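# Move three ceramic mugs into the sink safely

## Task

Get all three mugs into the sink without breaking any. A mug breaks if it drops more than a few centimetres or is struck hard. The utility cart is movable. When finished, release the last mug and pull the robot away. The robot must not tip over or be left leaning.

## Robot and tools

ROBOT. A Rainbow Robotics RB-Y1: a base with two drive wheels and two rear casters, 0.66 m long and 0.58 m wide, front edge 0.10 m ahead of the wheel axle. It has a folding leg (ankle, knee, hip), a torso, a head and two 7-joint arms with parallel grippers. The base only drives straight or turns in place. It cannot slide sideways.

FRAMES. Base frame: origin on the floor midway between the drive wheels, x forward, y left, z up. The state reports chest, left_hand and right_hand in this frame. Each hand point lies midway between its finger pads. Fingers point along the hand's -z and close along its x. Reported hand positions get less accurate at long reach. The odometry frame is the base frame at the start. base_odometry counts wheel rotation only, so wheel slip looks like travel. Heading runs -3.142 to 3.142, positive to the left.

execute_actions(actions, cameras). actions is a list holding one action or none. An empty list just returns the state and images. An action may hold:
- base: exactly one of {"translate_m": d}, a straight drive of d metres from where the base is now (forward positive, -3 to 3), or {"rotate_rad": d}, a turn in place of d radians (left/counter-clockwise positive, -3.2 to 3.2). Base moves are offsets. Any move needing more than 8.667 s is refused.
- joints: absolute targets keyed by joint name, in radians (grippers in metres). Ranges: torso_squat_rad 0 to 1.2 (higher lowers a level chest); torso_shift_rad -0.3 to 0.6 (positive pushes hips forward); torso_pitch_rad -0.2 to 1.4 (positive leans forward); torso_yaw_rad -1.5 to 1.5 (positive left). Per arm: shoulder_pitch -2.356 to 2.356 (0 hangs; negative raises the arm forward); left_shoulder_roll_rad 0 to 3.141 and right_shoulder_roll_rad -3.141 to 0 (away from the body lifts the arm outward); shoulder_yaw -2.094 to 2.094 (positive swings a bent forearm left, both arms); elbow -2.617 to 0.01 (negative bends); forearm_roll -3.141 to 3.141; wrist_pitch -1.57 to 1.919 (negative tips the hand forward); hand_roll -2.705 to 2.705; rolls are positive counter-clockwise seen from above on a hanging arm, both arms. left_gripper_m and right_gripper_m 0 to 0.1, the gap between pads. head_pan_rad -0.523 to 0.523 (relative to chest, positive left); head_tilt_rad -0.35 to 1.57 (positive looks down). Done tolerance is ±0.02 rad, grippers ±0.004 m.
- speeds: optional caps for this action, translate_m 0.05 to 0.4 m/s, rotate_rad 0.1 to 1.509 rad/s (defaults are the maxima).
- min_time_s: 0.1 to 8, the shortest duration for each arm and head motion.
Example: {"base": {"translate_m": 0.3}, "joints": {"head_pan_rad": -0.4}, "min_time_s": 2}. Top joint speeds: arm joints 1 rad/s (wrist and roll joints 1.5), head 1.5, squat and pitch 0.3, shift 0.15, torso yaw 0.6, grippers 0.1 m/s. No action runs beyond 15 s. Parts an action leaves out may keep pursuing earlier targets. Bad keys or values refuse the whole call. cameras: a list from head_camera, left_wrist_camera, right_wrist_camera, all; omitted or null gives all, [] gives none. The pictures line orders the images.

wait(seconds): 0 to 10 s, no new command, returns state and images.
zoom_image(camera, region): region [x0, y0, x1, y1] in pixels of that camera's latest full image, at most 504 by 504. Head image is 896x504, wrist images 644x364.
finished_scene(scene): ends the current scene by its number; irreversible, reports success.

TORSO. Besides single ranges: squat + shift <= 1.52; squat - shift + pitch <= 1.57; shift + 0.5 pitch - 0.4 squat <= 0.7; shift + 0.3 pitch - 0.5 squat <= 0.39. Breaking one leaves the commanded torso joints short, reported off_target.

RESULT WORDS. base_status and joint_status describe the last accepted action. done: reached (for the base, wheels turned the full amount, slip included). off_target: rested short, may still push. time_out: took over 1.5x expected (torso 2.5x) plus 1 s, or 14 s. contact_stop (arms and torso only): something pushed back hard. stopped_with_arm: torso halted because an arm contact-stopped. limit_stop_at_own_body: the self-collision guard halted it before touching. limit_stop_at_<name>: a built-in limit. After these stops targets are dropped and the joint holds. A contact_stop or time_out on one joint halts its whole group: the four torso joints, or one arm's seven joints. "joint command not followed" with a cause line means the arm-collision check blocked that arm (self or other-arm proximity, not covering grippers or palms); the gripper still moves, the blocked targets may be retried later. on_its_own lists uncommanded parts; "held at" gives the held target. If a stopped arm or torso may be pressing, first back off the arms, then the torso, each in its own action. Exception: when both hands share an object and the torso contact-stops instantly with nothing in the way, resend every arm joint at its current joint_positions value, then the torso command.

HAZARDS. The base keeps driving into furniture and may keep shoving; a bent leg can jut ahead of the base front, and a leg against furniture can slide the robot backward unseen by odometry. To grip, command a gap at least 0.005 m narrower than the object; off_target is then expected. Each arm carries 3 kg; heavy loads far forward can tip the robot. Never let the arms collide or press on each other. Joint load limits (N m): shoulder joints 63.7, elbow 32.7, forearm_roll, wrist_pitch, hand_roll 22.7; reaching one freezes the robot 10 s. Held loads heat motors: MOTOR HOT warns at 65 °C, at 80 °C an OVER-TEMPERATURE FAULT brakes that arm (limit_stop_at_motor_heat); resend targets afterward. The robot holds its last command while you compose replies. Something may occasionally nudge loose objects. Lower mugs gently, avoid knocks.

CAMERAS. Pinhole-plus-radial models in OpenCV style, poses in the base frame, listed per result when changed. Head camera sits near [-0.13, 0.00, 1.48]. Expect small calibration errors, larger for wrist cameras at long reach.

Each tool is called after "Emit:" in YAML: its name, and indented under it one key for each argument.

## Session

Emit:
execute_actions:
  actions: []

Scene clock: 0.00 s.
base_odometry: x=+0.000 y=+0.000 heading=+0.000 (m, m, rad; odometry frame)
base_status: not commanded
joint_positions: torso_squat_rad=+0.350 torso_shift_rad=+0.000 torso_pitch_rad=+0.000 torso_yaw_rad=+0.000 left_shoulder_pitch_rad=-0.003 left_shoulder_roll_rad=+0.014 left_shoulder_yaw_rad=+0.018 left_elbow_rad=-0.301 left_forearm_roll_rad=-0.022 left_wrist_pitch_rad=+0.035 left_hand_roll_rad=+0.010 left_gripper_m=+0.099 right_shoulder_pitch_rad=-0.002 right_shoulder_roll_rad=-0.012 right_shoulder_yaw_rad=-0.035 right_elbow_rad=-0.162 right_forearm_roll_rad=+0.004 right_wrist_pitch_rad=+0.015 right_hand_roll_rad=-0.026 right_gripper_m=+0.099 head_pan_rad=+0.000 head_tilt_rad=+0.401
joint_status: not commanded
chest: x=-0.2278 y=+0.0003 z=+1.2474 quat_wxyz=(+1.000, +0.000, +0.000, +0.000) (m; base frame)
left_hand: x=-0.0877 y=+0.2334 z=+0.5758 quat_wxyz=(+0.991, +0.009, -0.134, +0.001) (m; base frame)
right_hand: x=-0.1511 y=-0.2312 z=+0.5659 quat_wxyz=(+0.997, -0.006, -0.075, -0.028) (m; base frame)
pictures: head_camera, left_wrist_camera, right_wrist_camera
Images, in order (width x height): head_camera 896x504, left_wrist_camera 644x364, right_wrist_camera 644x364.

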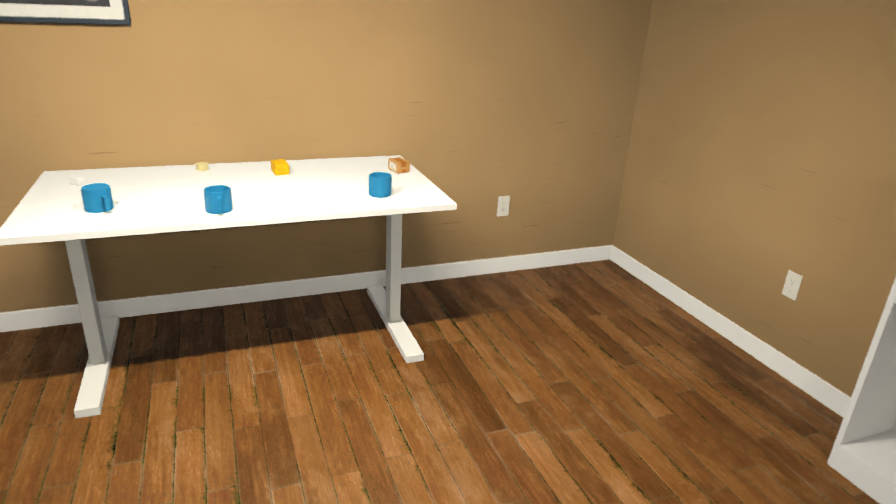

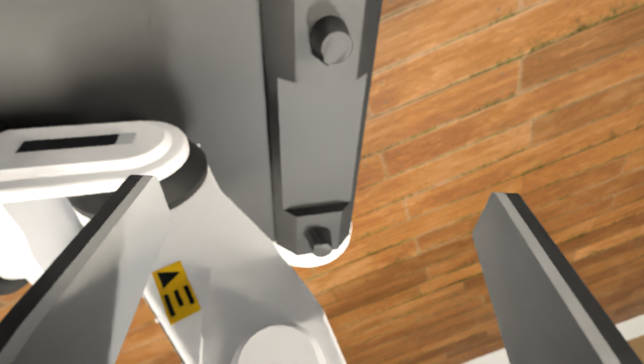

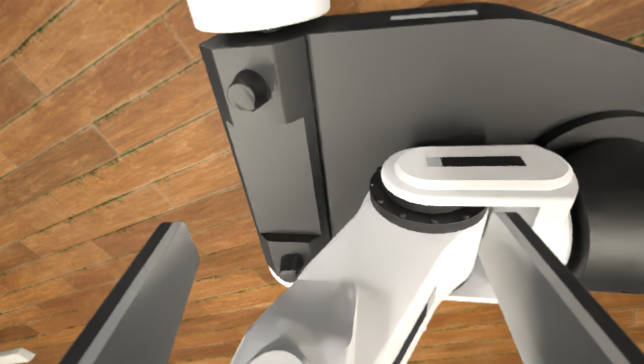

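Emit:
execute_actions:
  actions:
    - {"joints":{"head_pan_rad":-0.52,"torso_yaw_rad":-0.6,"head_tilt_rad":0.35}}
  cameras: ["head_camera"]

Scene clock: 5.30 s.
base_odometry: x=+0.000 y=+0.000 heading=+0.000 (m, m, rad; odometry frame)
base_status: not commanded
joint_positions: torso_squat_rad=+0.350 torso_shift_rad=+0.000 torso_pitch_rad=+0.000 torso_yaw_rad=-0.600 left_shoulder_pitch_rad=-0.003 left_shoulder_roll_rad=+0.014 left_shoulder_yaw_rad=+0.018 left_elbow_rad=-0.301 left_forearm_roll_rad=-0.022 left_wrist_pitch_rad=+0.035 left_hand_roll_rad=+0.010 left_gripper_m=+0.099 right_shoulder_pitch_rad=-0.002 right_shoulder_roll_rad=-0.012 right_shoulder_yaw_rad=-0.035 right_elbow_rad=-0.162 right_forearm_roll_rad=+0.004 right_wrist_pitch_rad=+0.015 right_hand_roll_rad=-0.026 right_gripper_m=+0.099 head_pan_rad=-0.520 head_tilt_rad=+0.350
joint_status: all done
chest: x=-0.2278 y=+0.0003 z=+1.2474 quat_wxyz=(+0.955, +0.000, +0.000, -0.296) (m; base frame)
left_hand: x=+0.0194 y=+0.1137 z=+0.5758 quat_wxyz=(+0.947, -0.031, -0.131, -0.291) (m; base frame)
right_hand: x=-0.2952 y=-0.2340 z=+0.5659 quat_wxyz=(+0.944, -0.028, -0.069, -0.321) (m; base frame)
pictures: head_camera
camera_calibration (this result's frames):
head_camera: T_world_to_cam=[[-0.895636, -0.44104, 0.0576224, -0.277556], [-0.202998, 0.290045, -0.935236, 1.3781], [0.395764, -0.849328, -0.349305, 0.525697], [0, 0, 0, 1]] pos_world=[-0.17689, -0.0756356, 1.48847]
Images, in order (width x height): head_camera 896x504.

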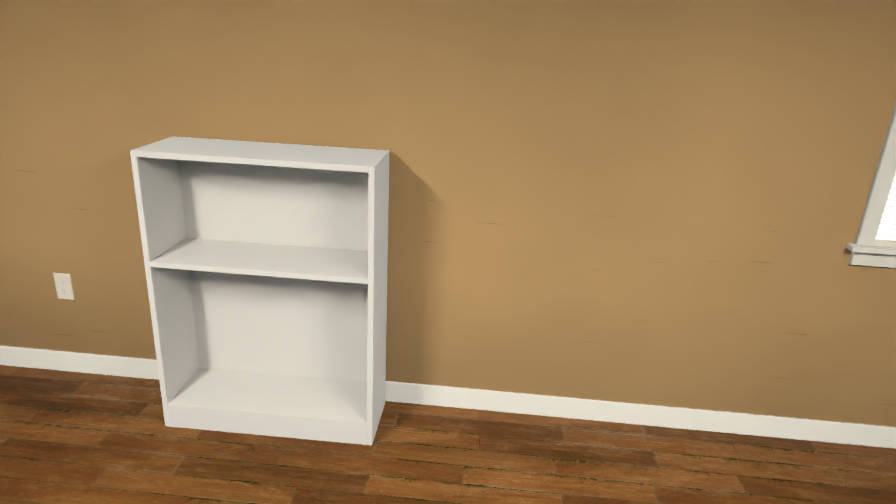

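Emit:
execute_actions:
  actions:
    - {"joints":{"head_pan_rad":-0.52,"torso_yaw_rad":-1.5,"head_tilt_rad":0.45}}
  cameras: ["head_camera"]

Scene clock: 9.67 s.
base_odometry: x=+0.000 y=+0.000 heading=+0.000 (m, m, rad; odometry frame)
base_status: not commanded
joint_positions: torso_squat_rad=+0.350 torso_shift_rad=+0.000 torso_pitch_rad=+0.000 torso_yaw_rad=-1.153 left_shoulder_pitch_rad=-0.003 left_shoulder_roll_rad=+0.014 left_shoulder_yaw_rad=+0.018 left_elbow_rad=-0.301 left_forearm_roll_rad=-0.022 left_wrist_pitch_rad=+0.035 left_hand_roll_rad=+0.010 left_gripper_m=+0.099 right_shoulder_pitch_rad=-0.002 right_shoulder_roll_rad=-0.012 right_shoulder_yaw_rad=-0.035 right_elbow_rad=-0.161 right_forearm_roll_rad=+0.004 right_wrist_pitch_rad=+0.015 right_hand_roll_rad=-0.026 right_gripper_m=+0.099 head_pan_rad=-0.520 head_tilt_rad=+0.450
joint_status: torso_yaw_rad limit_stop_at_own_body (moved -0.553 of -0.900); the others done
on_its_own: torso_yaw_rad is held at -1.153, not at your -1.500, since a limit_stop_at_own_body
chest: x=-0.2278 y=+0.0003 z=+1.2474 quat_wxyz=(+0.838, +0.000, +0.000, -0.545) (m; base frame)
left_hand: x=+0.0422 y=-0.0331 z=+0.5759 quat_wxyz=(+0.832, -0.065, -0.117, -0.539) (m; base frame)
right_hand: x=-0.4082 y=-0.1636 z=+0.5659 quat_wxyz=(+0.821, -0.046, -0.059, -0.567) (m; base frame)
pictures: head_camera
camera_calibration (this result's frames):
head_camera: T_world_to_cam=[[-0.994413, 0.0890424, 0.0567015, -0.298975], [-0.0112643, 0.444562, -0.895677, 1.36622], [-0.104961, -0.891311, -0.441075, 0.54524], [0, 0, 0, 1]] pos_world=[-0.224686, -0.09477, 1.48114]
Images, in order (width x height): head_camera 896x504.

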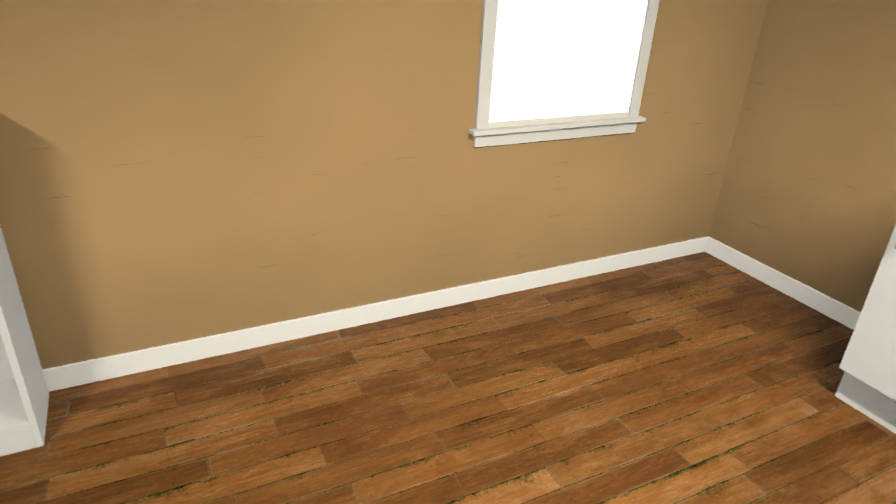

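Emit:
execute_actions:
  actions:
    - {"joints":{"left_elbow_rad":-1.6,"right_elbow_rad":-1.6,"left_shoulder_roll_rad":0.15,"right_shoulder_roll_rad":-0.15,"head_pan_rad":0.52,"torso_yaw_rad":0.5,"head_tilt_rad":0.45}}
  cameras: ["head_camera"]

Emit:
execute_actions:
  actions:
    - {"joints":{"torso_yaw_rad":1.5}}
  cameras: ["head_camera"]

Scene clock: 17.37 s.
base_odometry: x=+0.000 y=+0.000 heading=+0.000 (m, m, rad; odometry frame)
base_status: not commanded
joint_positions: torso_squat_rad=+0.350 torso_shift_rad=+0.000 torso_pitch_rad=+0.000 torso_yaw_rad=+0.500 left_shoulder_pitch_rad=-0.003 left_shoulder_roll_rad=+0.150 left_shoulder_yaw_rad=+0.018 left_elbow_rad=-1.600 left_forearm_roll_rad=-0.022 left_wrist_pitch_rad=+0.035 left_hand_roll_rad=+0.010 left_gripper_m=+0.099 right_shoulder_pitch_rad=-0.002 right_shoulder_roll_rad=-0.150 right_shoulder_yaw_rad=-0.035 right_elbow_rad=-1.600 right_forearm_roll_rad=+0.004 right_wrist_pitch_rad=+0.015 right_hand_roll_rad=-0.026 right_gripper_m=+0.099 head_pan_rad=+0.520 head_tilt_rad=+0.450
joint_status: all done
chest: x=-0.2278 y=+0.0003 z=+1.2474 quat_wxyz=(+0.969, +0.000, +0.000, +0.247) (m; base frame)
left_hand: x=+0.0967 y=+0.4894 z=+1.0329 quat_wxyz=(+0.696, +0.236, -0.667, +0.125) (m; base frame)
right_hand: x=+0.3625 y=+0.0017 z=+1.0384 quat_wxyz=(+0.669, +0.121, -0.704, +0.205) (m; base frame)
pictures: head_camera
camera_calibration (this result's frames):
head_camera: T_world_to_cam=[[0.857188, -0.511871, 0.056708, 0.101129], [-0.182747, -0.405268, -0.895746, 1.32625], [0.481489, 0.75746, -0.440934, 0.67788], [0, 0, 0, 1]] pos_world=[-0.170709, 0.0757852, 1.48115]
Images, in order (width x height): head_camera 896x504.

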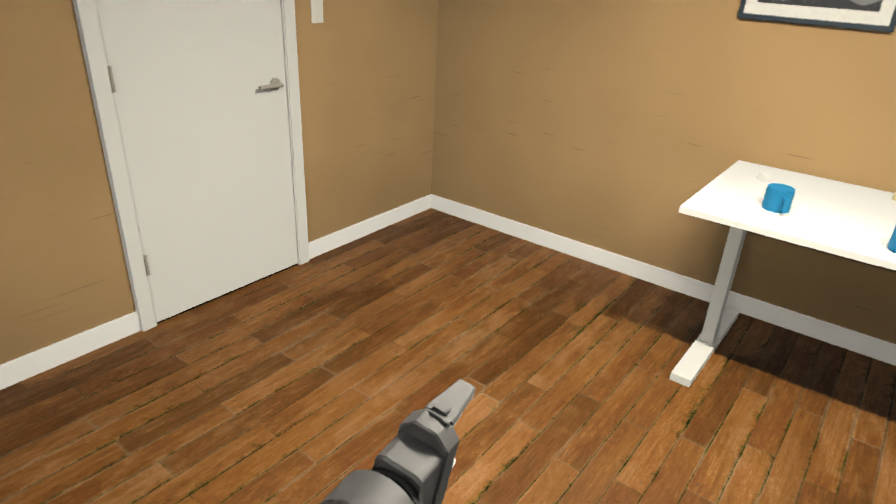

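Scene clock: 19.83 s.
base_odometry: x=+0.000 y=+0.000 heading=+0.000 (m, m, rad; odometry frame)
base_status: not commanded
joint_positions: torso_squat_rad=+0.350 torso_shift_rad=+0.000 torso_pitch_rad=+0.000 torso_yaw_rad=+1.500 left_shoulder_pitch_rad=-0.003 left_shoulder_roll_rad=+0.150 left_shoulder_yaw_rad=+0.018 left_elbow_rad=-1.600 left_forearm_roll_rad=-0.022 left_wrist_pitch_rad=+0.035 left_hand_roll_rad=+0.010 left_gripper_m=+0.099 right_shoulder_pitch_rad=-0.002 right_shoulder_roll_rad=-0.150 right_shoulder_yaw_rad=-0.035 right_elbow_rad=-1.600 right_forearm_roll_rad=+0.004 right_wrist_pitch_rad=+0.015 right_hand_roll_rad=-0.026 right_gripper_m=+0.099 head_pan_rad=+0.520 head_tilt_rad=+0.450
joint_status: all done
chest: x=-0.2278 y=+0.0003 z=+1.2474 quat_wxyz=(+0.732, +0.000, +0.000, +0.681) (m; base frame)
left_hand: x=-0.4638 y=+0.5377 z=+1.0329 quat_wxyz=(+0.551, +0.526, -0.472, +0.444) (m; base frame)
right_hand: x=+0.0902 y=+0.4976 z=+1.0384 quat_wxyz=(+0.489, +0.444, -0.560, +0.501) (m; base frame)
pictures: head_camera
camera_calibration (this result's frames):
head_camera: T_world_to_cam=[[0.894064, 0.444326, 0.0567857, 0.109162], [0.242186, -0.372845, -0.89573, 1.42302], [-0.376824, 0.814592, -0.440957, 0.482381], [0, 0, 0, 1]] pos_world=[-0.26046, 0.0891178, 1.48115]
Images, in order (width x height): head_camera 896x504.

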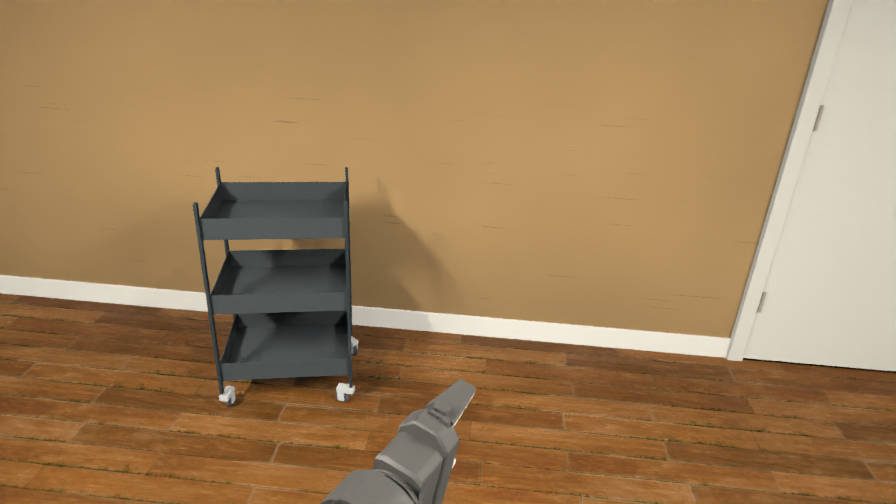

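Emit:
execute_actions:
  actions:
    - {"base":{"rotate_rad":1.1},"joints":{"head_tilt_rad":0.4}}
  cameras: ["head_camera"]

Scene clock: 32.80 s.
base_odometry: x=+0.000 y=+0.000 heading=+1.099 (m, m, rad; odometry frame)
base_status: done
joint_positions: torso_squat_rad=+0.350 torso_shift_rad=+0.000 torso_pitch_rad=+0.000 torso_yaw_rad=+1.500 left_shoulder_pitch_rad=-0.003 left_shoulder_roll_rad=+0.150 left_shoulder_yaw_rad=+0.018 left_elbow_rad=-1.600 left_forearm_roll_rad=-0.022 left_wrist_pitch_rad=+0.035 left_hand_roll_rad=+0.010 left_gripper_m=+0.099 right_shoulder_pitch_rad=-0.002 right_shoulder_roll_rad=-0.150 right_shoulder_yaw_rad=-0.035 right_elbow_rad=-1.600 right_forearm_roll_rad=+0.004 right_wrist_pitch_rad=+0.015 right_hand_roll_rad=-0.026 right_gripper_m=+0.099 head_pan_rad=+0.520 head_tilt_rad=+0.400
joint_status: all done
chest: x=-0.2278 y=+0.0003 z=+1.2474 quat_wxyz=(+0.732, +0.000, +0.000, +0.681) (m; base frame)
left_hand: x=-0.4638 y=+0.5377 z=+1.0329 quat_wxyz=(+0.551, +0.526, -0.472, +0.444) (m; base frame)
right_hand: x=+0.0902 y=+0.4976 z=+1.0384 quat_wxyz=(+0.489, +0.444, -0.560, +0.501) (m; base frame)
pictures: head_camera
camera_calibration (this result's frames):
head_camera: T_world_to_cam=[[0.895302, 0.441753, 0.0573457, 0.108699], [0.222545, -0.332041, -0.916637, 1.44793], [-0.385886, 0.833429, -0.395587, 0.414242], [0, 0, 0, 1]] pos_world=[-0.259698, 0.0875121, 1.48486]
Images, in order (width x height): head_camera 896x504.

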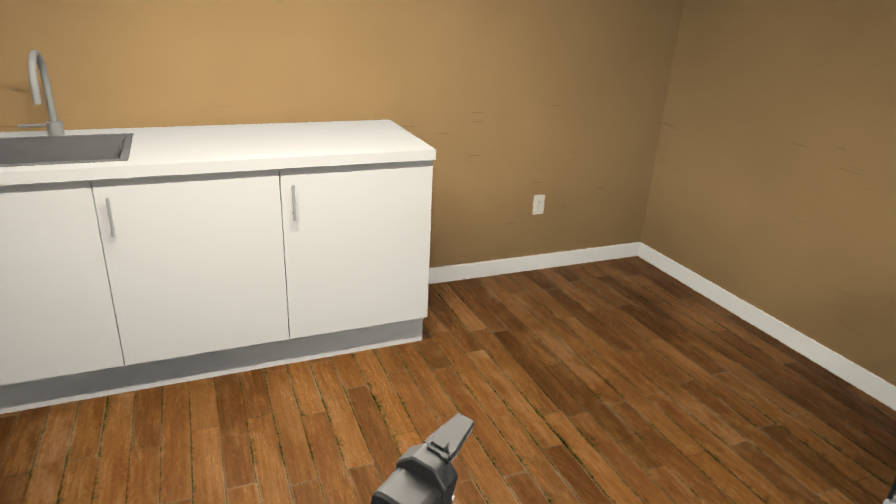

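Emit:
execute_actions:
  actions:
    - {"base":{"rotate_rad":-0.59},"joints":{"torso_yaw_rad":0,"torso_squat_rad":0.0,"head_pan_rad":0,"head_tilt_rad":0.3,"left_shoulder_pitch_rad":-0.851,"left_shoulder_roll_rad":0.114,"left_shoulder_yaw_rad":0.26,"left_elbow_rad":-1.5,"left_forearm_roll_rad":0,"left_wrist_pitch_rad":1.9,"left_hand_roll_rad":0,"right_shoulder_pitch_rad":-0.851,"right_shoulder_roll_rad":-0.114,"right_shoulder_yaw_rad":-0.26,"right_elbow_rad":-1.5,"right_forearm_roll_rad":0,"right_wrist_pitch_rad":1.9,"right_hand_roll_rad":0}}
  cameras: []

Emit:
execute_actions:
  actions:
    - {"base":{"translate_m":1.25},"joints":{"torso_shift_rad":0.15,"torso_pitch_rad":0.4,"head_tilt_rad":0.35}}
  cameras: ["head_camera"]

Scene clock: 156.10 s.
base_odometry: x=+0.000 y=+0.000 heading=+0.510 (m, m, rad; odometry frame)
base_status: done
joint_positions: torso_squat_rad=+0.000 torso_shift_rad=+0.000 torso_pitch_rad=+0.000 torso_yaw_rad=+0.000 left_shoulder_pitch_rad=-0.851 left_shoulder_roll_rad=+0.114 left_shoulder_yaw_rad=+0.260 left_elbow_rad=-1.500 left_forearm_roll_rad=+0.000 left_wrist_pitch_rad=+1.900 left_hand_roll_rad=+0.000 left_gripper_m=+0.099 right_shoulder_pitch_rad=-0.851 right_shoulder_roll_rad=-0.114 right_shoulder_yaw_rad=-0.260 right_elbow_rad=-1.500 right_forearm_roll_rad=+0.000 right_wrist_pitch_rad=+1.900 right_hand_roll_rad=+0.000 right_gripper_m=+0.099 head_pan_rad=+0.000 head_tilt_rad=+0.300
joint_status: all done
chest: x=-0.2277 y=+0.0003 z=+1.2899 quat_wxyz=(+1.000, +0.000, +0.000, +0.000) (m; base frame)
left_hand: x=+0.2979 y=+0.2204 z=+1.1456 quat_wxyz=(+0.978, +0.000, -0.209, +0.000) (m; base frame)
right_hand: x=+0.2979 y=-0.2200 z=+1.1455 quat_wxyz=(+0.978, +0.000, -0.209, +0.000) (m; base frame)
pictures: none
No camera images: the call's "cameras" was empty. Leave "cameras" out to get every camera's image.

Scene clock: 160.80 s.
base_odometry: x=+1.091 y=+0.610 heading=+0.510 (m, m, rad; odometry frame)
base_status: done
joint_positions: torso_squat_rad=+0.000 torso_shift_rad=+0.150 torso_pitch_rad=+0.400 torso_yaw_rad=+0.000 left_shoulder_pitch_rad=-0.851 left_shoulder_roll_rad=+0.114 left_shoulder_yaw_rad=+0.260 left_elbow_rad=-1.500 left_forearm_roll_rad=+0.000 left_wrist_pitch_rad=+1.900 left_hand_roll_rad=+0.000 left_gripper_m=+0.099 right_shoulder_pitch_rad=-0.851 right_shoulder_roll_rad=-0.114 right_shoulder_yaw_rad=-0.260 right_elbow_rad=-1.500 right_forearm_roll_rad=+0.000 right_wrist_pitch_rad=+1.900 right_hand_roll_rad=+0.000 right_gripper_m=+0.099 head_pan_rad=+0.000 head_tilt_rad=+0.350
joint_status: all done
chest: x=-0.0029 y=+0.0003 z=+1.2576 quat_wxyz=(+0.980, +0.000, +0.199, +0.000) (m; base frame)
left_hand: x=+0.4251 y=+0.2203 z=+0.9200 quat_wxyz=(+1.000, +0.000, -0.010, +0.000) (m; base frame)
right_hand: x=+0.4250 y=-0.2201 z=+0.9200 quat_wxyz=(+1.000, +0.000, -0.010, +0.000) (m; base frame)
pictures: head_camera
camera_calibration (this result's frames):
head_camera: T_world_to_cam=[[0.0284373, -0.998321, 0.0504676, -0.0758333], [-0.686113, -0.0562108, -0.725321, 1.16843], [0.726939, -0.0140003, -0.686559, 0.862228], [0, 0, 0, 1]] pos_world=[0.17704, 0.00204358, 1.44328]
Images, in order (width x height): head_camera 896x504.

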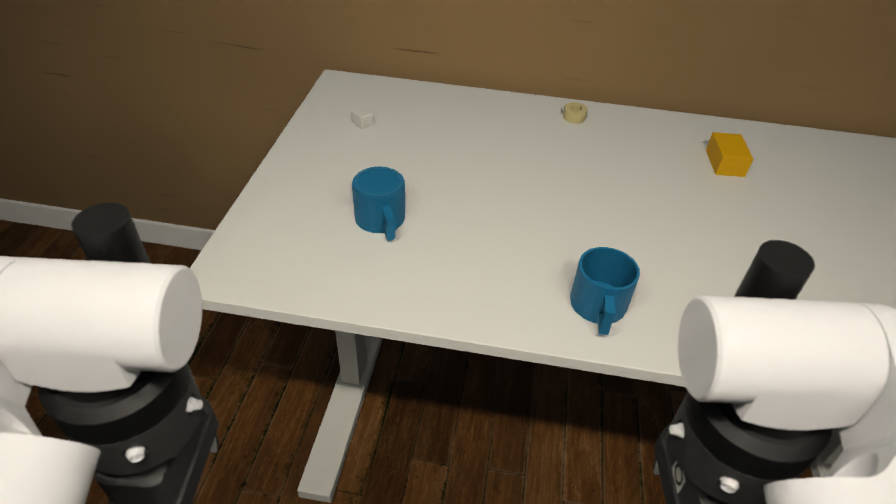

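Emit:
zoom_image:
  camera: "head_camera"
  region: [320, 140, 680, 350]

Region (320, 140, 680, 350) of head_camera's 896x504 image, scaled by 1.400, with more detail than that image has; it fills the top 294 rows of this view, and the rest is white.

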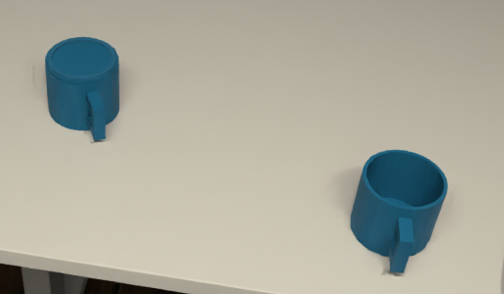

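Emit:
execute_actions:
  actions:
    - {"base":{"rotate_rad":-0.06},"joints":{"left_hand_roll_rad":-1.571,"right_hand_roll_rad":1.571,"head_tilt_rad":0.6,"left_gripper_m":0.1,"right_gripper_m":0.1}}
  cameras: []

Emit:
execute_actions:
  actions:
    - {"base":{"translate_m":0.3}}

Scene clock: 253.67 s.
base_odometry: x=+1.091 y=+0.610 heading=+0.451 (m, m, rad; odometry frame)
base_status: done
joint_positions: torso_squat_rad=+0.000 torso_shift_rad=+0.150 torso_pitch_rad=+0.400 torso_yaw_rad=+0.000 left_shoulder_pitch_rad=-0.851 left_shoulder_roll_rad=+0.114 left_shoulder_yaw_rad=+0.260 left_elbow_rad=-1.500 left_forearm_roll_rad=+0.000 left_wrist_pitch_rad=+1.900 left_hand_roll_rad=-1.571 left_gripper_m=+0.099 right_shoulder_pitch_rad=-0.851 right_shoulder_roll_rad=-0.114 right_shoulder_yaw_rad=-0.260 right_elbow_rad=-1.500 right_forearm_roll_rad=+0.000 right_wrist_pitch_rad=+1.900 right_hand_roll_rad=+1.571 right_gripper_m=+0.099 head_pan_rad=+0.000 head_tilt_rad=+0.600
joint_status: all done
chest: x=-0.0029 y=+0.0003 z=+1.2576 quat_wxyz=(+0.980, +0.000, +0.199, +0.000) (m; base frame)
left_hand: x=+0.4251 y=+0.2203 z=+0.9200 quat_wxyz=(+0.707, +0.007, -0.007, -0.707) (m; base frame)
right_hand: x=+0.4250 y=-0.2201 z=+0.9200 quat_wxyz=(+0.707, -0.007, -0.007, +0.707) (m; base frame)
pictures: none
No camera images: the call's "cameras" was empty. Leave "cameras" out to get every camera's image.

Scene clock: 255.77 s.
base_odometry: x=+1.361 y=+0.741 heading=+0.452 (m, m, rad; odometry frame)
base_status: done
joint_positions: torso_squat_rad=+0.000 torso_shift_rad=+0.150 torso_pitch_rad=+0.400 torso_yaw_rad=+0.000 left_shoulder_pitch_rad=-0.851 left_shoulder_roll_rad=+0.114 left_shoulder_yaw_rad=+0.260 left_elbow_rad=-1.500 left_forearm_roll_rad=+0.000 left_wrist_pitch_rad=+1.900 left_hand_roll_rad=-1.571 left_gripper_m=+0.099 right_shoulder_pitch_rad=-0.851 right_shoulder_roll_rad=-0.114 right_shoulder_yaw_rad=-0.260 right_elbow_rad=-1.500 right_forearm_roll_rad=+0.000 right_wrist_pitch_rad=+1.900 right_hand_roll_rad=+1.571 right_gripper_m=+0.099 head_pan_rad=+0.000 head_tilt_rad=+0.600
joint_status: not commanded
chest: x=-0.0028 y=+0.0003 z=+1.2576 quat_wxyz=(+0.980, +0.000, +0.199, +0.000) (m; base frame)
left_hand: x=+0.4251 y=+0.2203 z=+0.9200 quat_wxyz=(+0.707, +0.007, -0.007, -0.707) (m; base frame)
right_hand: x=+0.4250 y=-0.2201 z=+0.9200 quat_wxyz=(+0.707, -0.007, -0.007, +0.707) (m; base frame)
pictures: head_camera, left_wrist_camera, right_wrist_camera
camera_calibration (this result's frames):
head_camera: T_world_to_cam=[[0.0400642, -0.998323, 0.0417942, -0.0645108], [-0.844263, -0.0561943, -0.532975, 0.907836], [0.53443, -0.013932, -0.845098, 1.10778], [0, 0, 0, 1]] pos_world=[0.177008, 0.00204618, 1.42273]
left_wrist_camera: T_world_to_cam=[[0.0355561, -0.998959, -0.0285737, 0.22641], [-0.768297, -0.0456085, 0.638467, -0.223863], [-0.639105, -0.000748317, -0.769119, 1.06984], [0, 0, 0, 1]] pos_world=[0.503699, 0.216765, 0.972235]
right_wrist_camera: T_world_to_cam=[[-0.0359362, -0.999294, -0.0109721, -0.190791], [-0.807249, 0.0225543, 0.58978, -0.156503], [-0.589116, 0.0300517, -0.80749, 1.08687], [0, 0, 0, 1]] pos_world=[0.507098, -0.219789, 0.967844]
Images, in order (width x height): head_camera 896x504, left_wrist_camera 644x364, right_wrist_camera 644x364.

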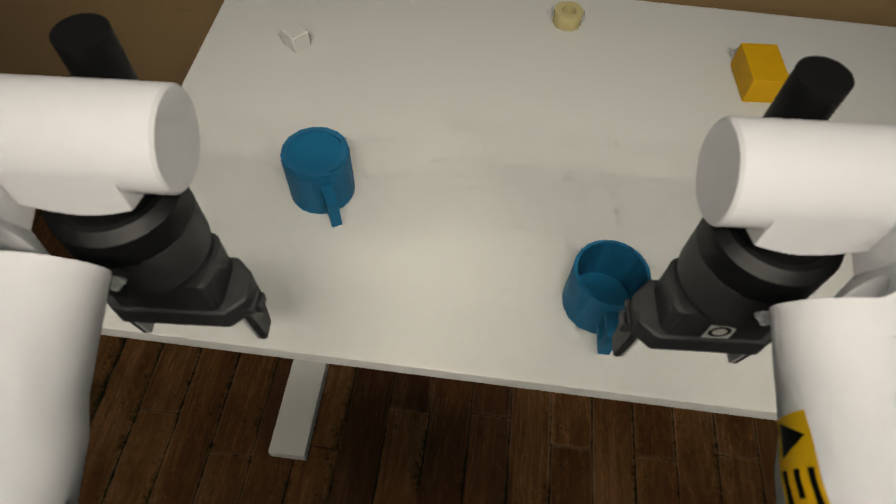

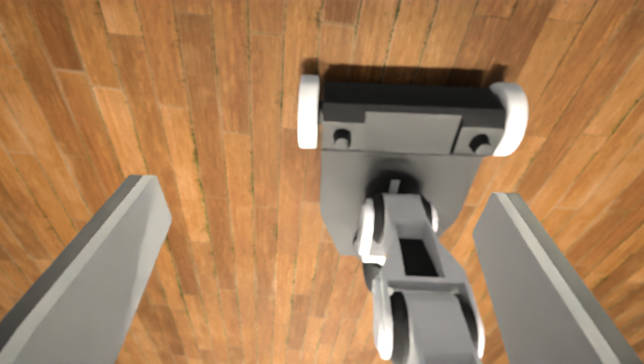

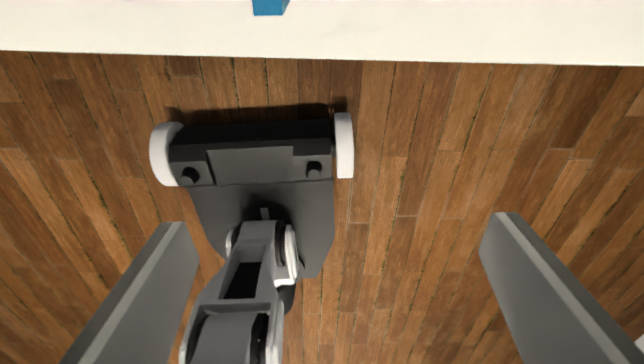

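Emit:
zoom_image:
  camera: "head_camera"
  region: [540, 220, 720, 420]

Emit:
zoom_image:
  camera: "head_camera"
  region: [250, 110, 400, 250]

Region (540, 220, 720, 420) of head_camera's 896x504 image, scaled by 2.520, with more detail than that image has; it fills the left 454 columns of this view, and the rest is white.

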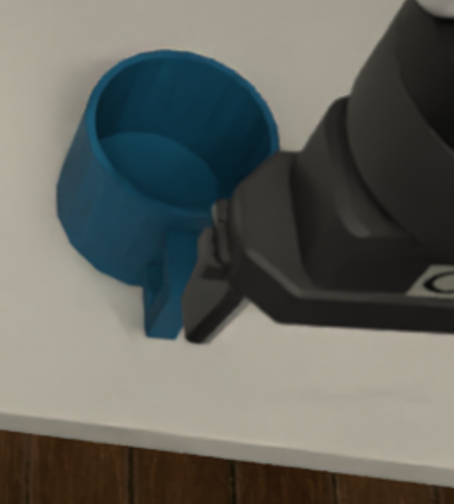

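Region (250, 110, 400, 250) of head_camera's 896x504 image, scaled by 3.360, with more detail than that image has; it fills the top 470 rows of this view, and the rest is white.

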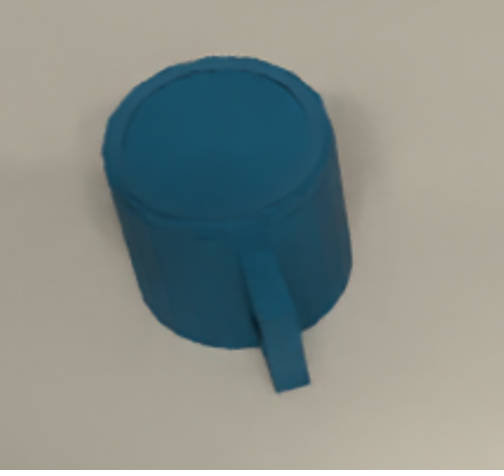

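Emit:
execute_actions:
  actions:
    - {"base":{"translate_m":0.125},"joints":{"right_shoulder_pitch_rad":-0.855,"right_shoulder_roll_rad":-0.098,"right_shoulder_yaw_rad":-0.225,"head_tilt_rad":0.7}}
  cameras: ["head_camera","right_wrist_camera"]

Scene clock: 317.37 s.
base_odometry: x=+1.473 y=+0.795 heading=+0.452 (m, m, rad; odometry frame)
base_status: done
joint_positions: torso_squat_rad=+0.000 torso_shift_rad=+0.150 torso_pitch_rad=+0.400 torso_yaw_rad=+0.000 left_shoulder_pitch_rad=-0.851 left_shoulder_roll_rad=+0.114 left_shoulder_yaw_rad=+0.260 left_elbow_rad=-1.500 left_forearm_roll_rad=+0.000 left_wrist_pitch_rad=+1.900 left_hand_roll_rad=-1.571 left_gripper_m=+0.099 right_shoulder_pitch_rad=-0.855 right_shoulder_roll_rad=-0.098 right_shoulder_yaw_rad=-0.225 right_elbow_rad=-1.500 right_forearm_roll_rad=+0.000 right_wrist_pitch_rad=+1.900 right_hand_roll_rad=+1.571 right_gripper_m=+0.099 head_pan_rad=+0.000 head_tilt_rad=+0.700
joint_status: all done
chest: x=-0.0029 y=+0.0003 z=+1.2576 quat_wxyz=(+0.980, +0.000, +0.199, +0.000) (m; base frame)
left_hand: x=+0.4251 y=+0.2204 z=+0.9200 quat_wxyz=(+0.707, +0.007, -0.007, -0.707) (m; base frame)
right_hand: x=+0.4246 y=-0.2043 z=+0.9199 quat_wxyz=(+0.693, -0.007, -0.007, +0.721) (m; base frame)
pictures: head_camera, right_wrist_camera
camera_calibration (this result's frames):
head_camera: T_world_to_cam=[[0.0440385, -0.998323, 0.0375741, -0.0588281], [-0.893222, -0.0561918, -0.446091, 0.787931], [0.447455, -0.0139168, -0.894198, 1.18649], [0, 0, 0, 1]] pos_world=[0.175487, 0.00205787, 1.41466]
right_wrist_camera: T_world_to_cam=[[0.00309044, -0.999927, -0.011692, -0.19107], [-0.807437, -0.0093929, 0.589879, -0.163698], [-0.589946, 0.00761759, -0.807407, 1.08184], [0, 0, 0, 1]] pos_world=[0.506639, -0.200834, 0.967811]
Images, in order (width x height): head_camera 896x504, right_wrist_camera 644x364.

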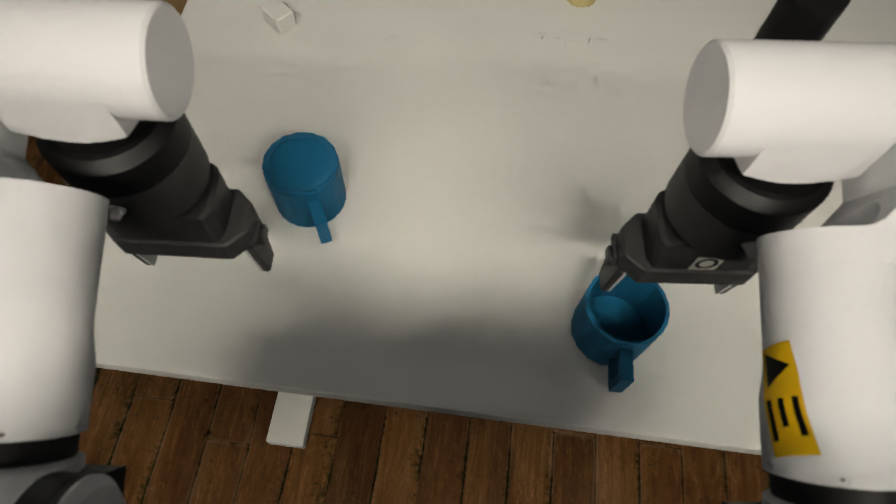

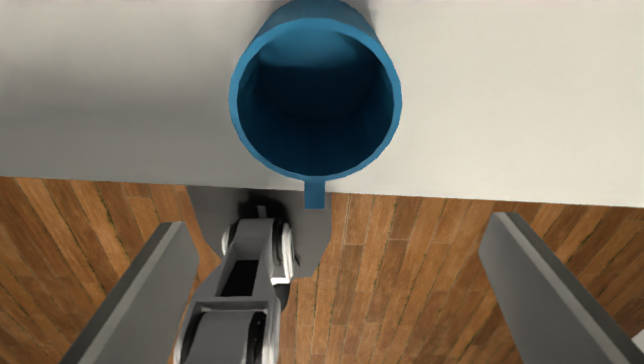

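Emit:
execute_actions:
  actions:
    - {"joints":{"right_shoulder_pitch_rad":-0.898,"right_shoulder_roll_rad":-0.099,"right_shoulder_yaw_rad":-0.218,"right_elbow_rad":-1.2395,"right_wrist_pitch_rad":1.70,"right_hand_roll_rad":1.52}}
  cameras: ["head_camera","right_wrist_camera"]

Scene clock: 350.60 s.
base_odometry: x=+1.473 y=+0.795 heading=+0.452 (m, m, rad; odometry frame)
base_status: not commanded
joint_positions: torso_squat_rad=+0.000 torso_shift_rad=+0.150 torso_pitch_rad=+0.400 torso_yaw_rad=+0.000 left_shoulder_pitch_rad=-0.851 left_shoulder_roll_rad=+0.114 left_shoulder_yaw_rad=+0.260 left_elbow_rad=-1.500 left_forearm_roll_rad=+0.000 left_wrist_pitch_rad=+1.900 left_hand_roll_rad=-1.571 left_gripper_m=+0.099 right_shoulder_pitch_rad=-0.898 right_shoulder_roll_rad=-0.099 right_shoulder_yaw_rad=-0.218 right_elbow_rad=-1.240 right_forearm_roll_rad=+0.000 right_wrist_pitch_rad=+1.700 right_hand_roll_rad=+1.520 right_gripper_m=+0.099 head_pan_rad=+0.000 head_tilt_rad=+0.700
joint_status: all done
chest: x=-0.0029 y=+0.0003 z=+1.2576 quat_wxyz=(+0.980, +0.000, +0.199, +0.000) (m; base frame)
left_hand: x=+0.4251 y=+0.2204 z=+0.9200 quat_wxyz=(+0.707, +0.007, -0.007, -0.707) (m; base frame)
right_hand: x=+0.4359 y=-0.1959 z=+0.8696 quat_wxyz=(+0.704, +0.000, +0.000, +0.710) (m; base frame)
pictures: head_camera, right_wrist_camera
camera_calibration (this result's frames):
head_camera: T_world_to_cam=[[0.044042, -0.998323, 0.0375729, -0.0588266], [-0.89322, -0.0561945, -0.446095, 0.787938], [0.447458, -0.013914, -0.894197, 1.18649], [0, 0, 0, 1]] pos_world=[0.17549, 0.00205845, 1.41466]
right_wrist_camera: T_world_to_cam=[[-0.0286368, -0.999529, -0.0110515, -0.169959], [-0.795419, 0.0160904, 0.605846, -0.138929], [-0.605383, 0.0261401, -0.795505, 1.04783], [0, 0, 0, 1]] pos_world=[0.518965, -0.195034, 0.915846]
Images, in order (width x height): head_camera 896x504, right_wrist_camera 644x364.

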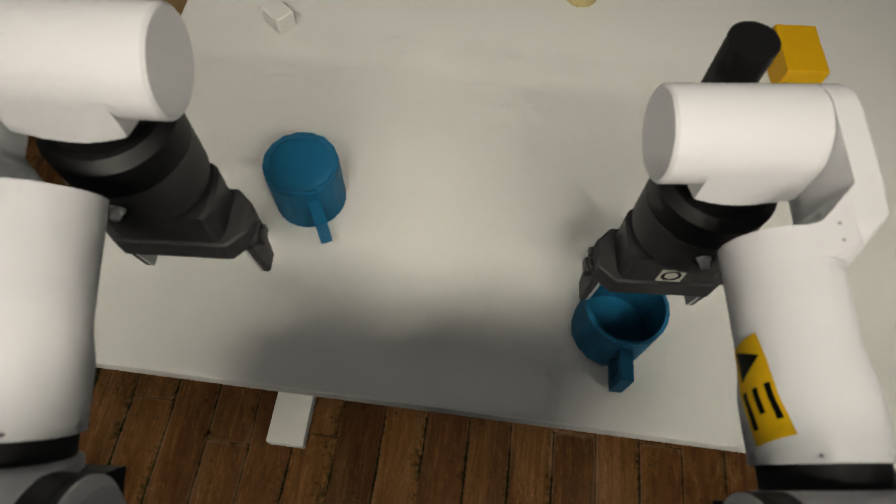

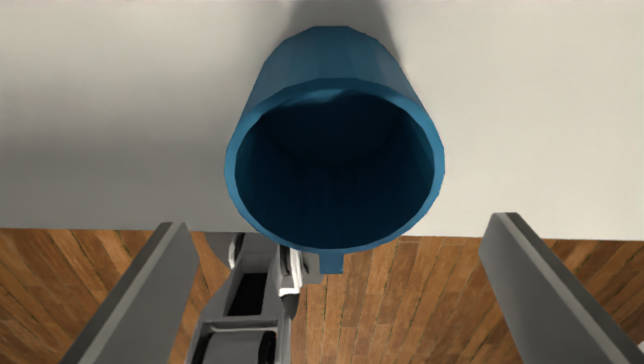

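Emit:
execute_actions:
  actions:
    - {"joints":{"right_shoulder_pitch_rad":-0.893,"right_shoulder_roll_rad":-0.098,"right_shoulder_yaw_rad":-0.217,"right_elbow_rad":-1.15,"right_wrist_pitch_rad":1.606}}
  cameras: ["right_wrist_camera"]

Scene clock: 371.13 s.
base_odometry: x=+1.473 y=+0.795 heading=+0.452 (m, m, rad; odometry frame)
base_status: not commanded
joint_positions: torso_squat_rad=+0.000 torso_shift_rad=+0.150 torso_pitch_rad=+0.400 torso_yaw_rad=+0.000 left_shoulder_pitch_rad=-0.851 left_shoulder_roll_rad=+0.114 left_shoulder_yaw_rad=+0.260 left_elbow_rad=-1.500 left_forearm_roll_rad=+0.000 left_wrist_pitch_rad=+1.900 left_hand_roll_rad=-1.571 left_gripper_m=+0.099 right_shoulder_pitch_rad=-0.893 right_shoulder_roll_rad=-0.098 right_shoulder_yaw_rad=-0.217 right_elbow_rad=-1.150 right_forearm_roll_rad=+0.000 right_wrist_pitch_rad=+1.606 right_hand_roll_rad=+1.520 right_gripper_m=+0.099 head_pan_rad=+0.000 head_tilt_rad=+0.700
joint_status: all done
chest: x=-0.0029 y=+0.0003 z=+1.2576 quat_wxyz=(+0.980, +0.000, +0.199, +0.000) (m; base frame)
left_hand: x=+0.4251 y=+0.2204 z=+0.9200 quat_wxyz=(+0.707, +0.007, -0.007, -0.707) (m; base frame)
right_hand: x=+0.4339 y=-0.1961 z=+0.8447 quat_wxyz=(+0.705, +0.000, +0.000, +0.710) (m; base frame)
pictures: right_wrist_camera
camera_calibration (this result's frames):
right_wrist_camera: T_world_to_cam=[[-0.0288381, -0.999524, -0.0109827, -0.170489], [-0.795325, 0.0162883, 0.605965, -0.12553], [-0.605497, 0.0262097, -0.795416, 1.02674], [0, 0, 0, 1]] pos_world=[0.516936, -0.195274, 0.890883]
Images, in order (width x height): right_wrist_camera 644x364.

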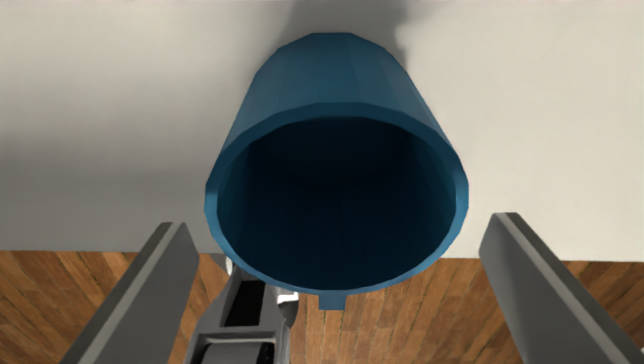

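Emit:
execute_actions:
  actions:
    - {"joints":{"right_shoulder_pitch_rad":-0.967,"right_shoulder_roll_rad":-0.1136,"right_shoulder_yaw_rad":-0.2336,"right_elbow_rad":-0.791,"right_wrist_pitch_rad":1.32},"min_time_s":1.5}
  cameras: ["right_wrist_camera","head_camera"]

Scene clock: 388.90 s.
base_odometry: x=+1.473 y=+0.795 heading=+0.452 (m, m, rad; odometry frame)
base_status: not commanded
joint_positions: torso_squat_rad=+0.000 torso_shift_rad=+0.150 torso_pitch_rad=+0.400 torso_yaw_rad=+0.000 left_shoulder_pitch_rad=-0.851 left_shoulder_roll_rad=+0.114 left_shoulder_yaw_rad=+0.260 left_elbow_rad=-1.500 left_forearm_roll_rad=+0.000 left_wrist_pitch_rad=+1.900 left_hand_roll_rad=-1.571 left_gripper_m=+0.099 right_shoulder_pitch_rad=-0.967 right_shoulder_roll_rad=-0.113 right_shoulder_yaw_rad=-0.233 right_elbow_rad=-0.791 right_forearm_roll_rad=+0.000 right_wrist_pitch_rad=+1.320 right_hand_roll_rad=+1.520 right_gripper_m=+0.099 head_pan_rad=+0.000 head_tilt_rad=+0.700
joint_status: all done
chest: x=-0.0029 y=+0.0003 z=+1.2576 quat_wxyz=(+0.980, +0.000, +0.199, +0.000) (m; base frame)
left_hand: x=+0.4251 y=+0.2204 z=+0.9200 quat_wxyz=(+0.707, +0.007, -0.007, -0.707) (m; base frame)
right_hand: x=+0.4339 y=-0.1951 z=+0.7846 quat_wxyz=(+0.704, +0.000, +0.000, +0.711) (m; base frame)
pictures: head_camera, right_wrist_camera
camera_calibration (this result's frames):
head_camera: T_world_to_cam=[[0.0440413, -0.998323, 0.0375702, -0.058824], [-0.893224, -0.0561925, -0.446087, 0.787929], [0.44745, -0.0139124, -0.894201, 1.18649], [0, 0, 0, 1]] pos_world=[0.175493, 0.00205719, 1.41465]
right_wrist_camera: T_world_to_cam=[[-0.0264595, -0.999589, -0.0110741, -0.171103], [-0.795456, 0.0143441, 0.605842, -0.0893511], [-0.605434, 0.0248393, -0.795508, 0.978793], [0, 0, 0, 1]] pos_world=[0.516992, -0.194063, 0.830876]
Images, in order (width x height): head_camera 896x504, right_wrist_camera 644x364.

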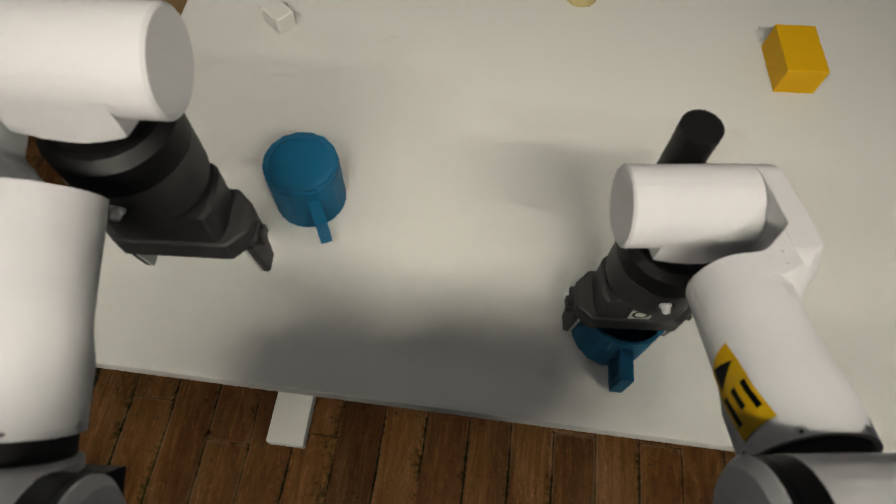

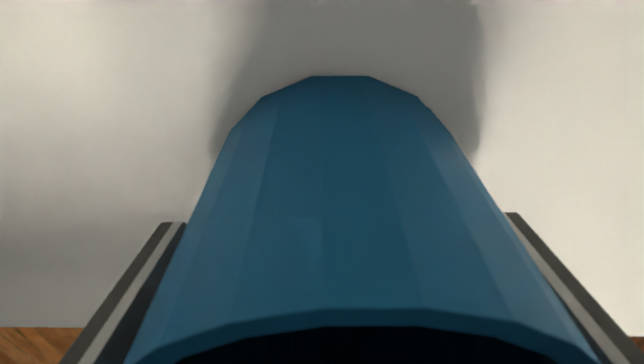

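Emit:
execute_actions:
  actions:
    - {"joints":{"right_gripper_m":0.075,"left_shoulder_pitch_rad":-0.902,"left_shoulder_roll_rad":0.078,"left_shoulder_yaw_rad":0.176,"left_elbow_rad":-1.2395,"left_wrist_pitch_rad":1.70,"left_hand_roll_rad":-1.464}}
  cameras: ["right_wrist_camera"]

Scene clock: 401.17 s.
base_odometry: x=+1.473 y=+0.795 heading=+0.452 (m, m, rad; odometry frame)
base_status: not commanded
joint_positions: torso_squat_rad=+0.000 torso_shift_rad=+0.150 torso_pitch_rad=+0.400 torso_yaw_rad=+0.000 left_shoulder_pitch_rad=-0.902 left_shoulder_roll_rad=+0.078 left_shoulder_yaw_rad=+0.176 left_elbow_rad=-1.240 left_forearm_roll_rad=+0.000 left_wrist_pitch_rad=+1.700 left_hand_roll_rad=-1.464 left_gripper_m=+0.099 right_shoulder_pitch_rad=-0.967 right_shoulder_roll_rad=-0.113 right_shoulder_yaw_rad=-0.233 right_elbow_rad=-0.791 right_forearm_roll_rad=+0.000 right_wrist_pitch_rad=+1.320 right_hand_roll_rad=+1.520 right_gripper_m=+0.089 head_pan_rad=+0.000 head_tilt_rad=+0.700
joint_status: right_gripper_m off_target (ended at +0.089, target +0.075); the others done
chest: x=-0.0029 y=+0.0003 z=+1.2576 quat_wxyz=(+0.980, +0.000, +0.199, +0.000) (m; base frame)
left_hand: x=+0.4343 y=+0.1768 z=+0.8695 quat_wxyz=(+0.707, +0.000, +0.000, -0.707) (m; base frame)
right_hand: x=+0.4340 y=-0.1952 z=+0.7847 quat_wxyz=(+0.704, +0.000, +0.000, +0.710) (m; base frame)
pictures: right_wrist_camera
camera_calibration (this result's frames):
right_wrist_camera: T_world_to_cam=[[-0.0265668, -0.999586, -0.0110204, -0.171183], [-0.795554, 0.0144662, 0.60571, -0.0891375], [-0.6053, 0.0248591, -0.795609, 0.978935], [0, 0, 0, 1]] pos_world=[0.517088, -0.194158, 0.830955]
Images, in order (width x height): right_wrist_camera 644x364.

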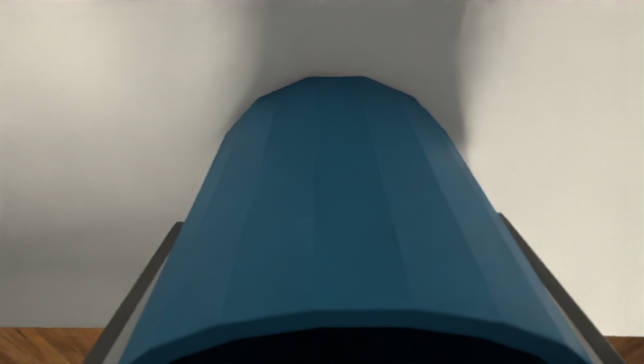

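Emit:
execute_actions:
  actions:
    - {"joints":{"right_shoulder_pitch_rad":-0.898,"right_shoulder_roll_rad":-0.099,"right_shoulder_yaw_rad":-0.218,"right_elbow_rad":-1.2395,"right_wrist_pitch_rad":1.70},"min_time_s":0.8}
  cameras: []

Emit:
execute_actions:
  actions:
    - {"base":{"translate_m":0.162},"joints":{"right_shoulder_pitch_rad":-0.851,"right_shoulder_roll_rad":-0.114,"right_shoulder_yaw_rad":-0.26,"right_elbow_rad":-1.5,"right_wrist_pitch_rad":1.9},"min_time_s":1.2}

Scene clock: 409.87 s.
base_odometry: x=+1.473 y=+0.795 heading=+0.452 (m, m, rad; odometry frame)
base_status: not commanded
joint_positions: torso_squat_rad=+0.000 torso_shift_rad=+0.150 torso_pitch_rad=+0.400 torso_yaw_rad=+0.000 left_shoulder_pitch_rad=-0.902 left_shoulder_roll_rad=+0.078 left_shoulder_yaw_rad=+0.176 left_elbow_rad=-1.240 left_forearm_roll_rad=+0.000 left_wrist_pitch_rad=+1.700 left_hand_roll_rad=-1.464 left_gripper_m=+0.099 right_shoulder_pitch_rad=-0.898 right_shoulder_roll_rad=-0.099 right_shoulder_yaw_rad=-0.218 right_elbow_rad=-1.239 right_forearm_roll_rad=+0.000 right_wrist_pitch_rad=+1.700 right_hand_roll_rad=+1.520 right_gripper_m=+0.089 head_pan_rad=+0.000 head_tilt_rad=+0.700
joint_status: all done
chest: x=-0.0029 y=+0.0003 z=+1.2576 quat_wxyz=(+0.980, +0.000, +0.199, +0.000) (m; base frame)
left_hand: x=+0.4343 y=+0.1767 z=+0.8696 quat_wxyz=(+0.707, +0.000, +0.000, -0.707) (m; base frame)
right_hand: x=+0.4360 y=-0.1960 z=+0.8696 quat_wxyz=(+0.704, +0.000, +0.000, +0.710) (m; base frame)
pictures: none
No camera images: the call's "cameras" was empty. Leave "cameras" out to get every camera's image.

Scene clock: 411.70 s.
base_odometry: x=+1.619 y=+0.866 heading=+0.452 (m, m, rad; odometry frame)
base_status: done
joint_positions: torso_squat_rad=+0.000 torso_shift_rad=+0.150 torso_pitch_rad=+0.400 torso_yaw_rad=+0.000 left_shoulder_pitch_rad=-0.902 left_shoulder_roll_rad=+0.078 left_shoulder_yaw_rad=+0.176 left_elbow_rad=-1.240 left_forearm_roll_rad=+0.000 left_wrist_pitch_rad=+1.700 left_hand_roll_rad=-1.464 left_gripper_m=+0.099 right_shoulder_pitch_rad=-0.851 right_shoulder_roll_rad=-0.114 right_shoulder_yaw_rad=-0.260 right_elbow_rad=-1.500 right_forearm_roll_rad=+0.000 right_wrist_pitch_rad=+1.900 right_hand_roll_rad=+1.520 right_gripper_m=+0.089 head_pan_rad=+0.000 head_tilt_rad=+0.700
joint_status: all done
chest: x=-0.0028 y=+0.0003 z=+1.2576 quat_wxyz=(+0.980, +0.000, +0.199, +0.000) (m; base frame)
left_hand: x=+0.4344 y=+0.1767 z=+0.8696 quat_wxyz=(+0.707, +0.000, +0.000, -0.707) (m; base frame)
right_hand: x=+0.4249 y=-0.2197 z=+0.9197 quat_wxyz=(+0.725, -0.007, -0.007, +0.689) (m; base frame)
pictures: head_camera, left_wrist_camera, right_wrist_camera
camera_calibration (this result's frames):
head_camera: T_world_to_cam=[[0.0440548, -0.998323, 0.0375481, -0.0588078], [-0.893293, -0.0561926, -0.445948, 0.787821], [0.44731, -0.0138953, -0.894271, 1.18651], [0, 0, 0, 1]] pos_world=[0.175605, 0.00204742, 1.4146]
left_wrist_camera: T_world_to_cam=[[0.0351179, -0.998965, -0.0289086, 0.181553], [-0.755213, -0.0454719, 0.6539, -0.205624], [-0.654538, -0.00113147, -0.756028, 1.03235], [0, 0, 0, 1]] pos_world=[0.514046, 0.173183, 0.920191]
right_wrist_camera: T_world_to_cam=[[-0.0862943, -0.996192, -0.0124346, -0.16702], [-0.804749, 0.062342, 0.590333, -0.149292], [-0.587309, 0.0609491, -0.807064, 1.09223], [0, 0, 0, 1]] pos_world=[0.506924, -0.223648, 0.967558]
Images, in order (width x height): head_camera 896x504, left_wrist_camera 644x364, right_wrist_camera 644x364.

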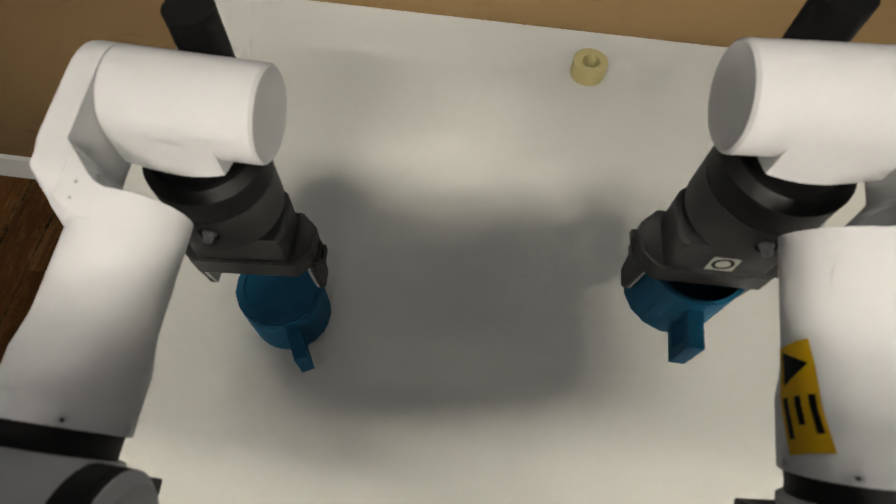

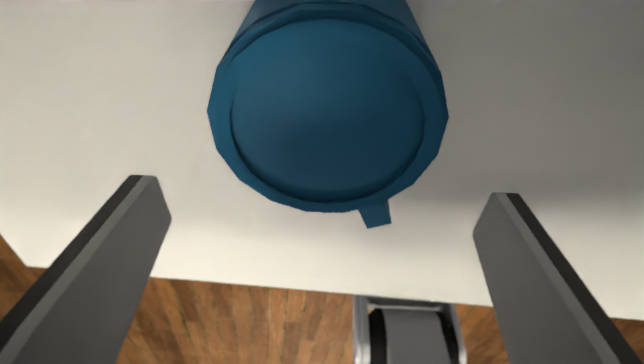

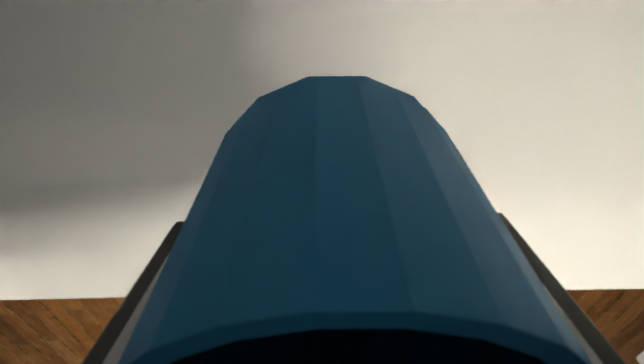

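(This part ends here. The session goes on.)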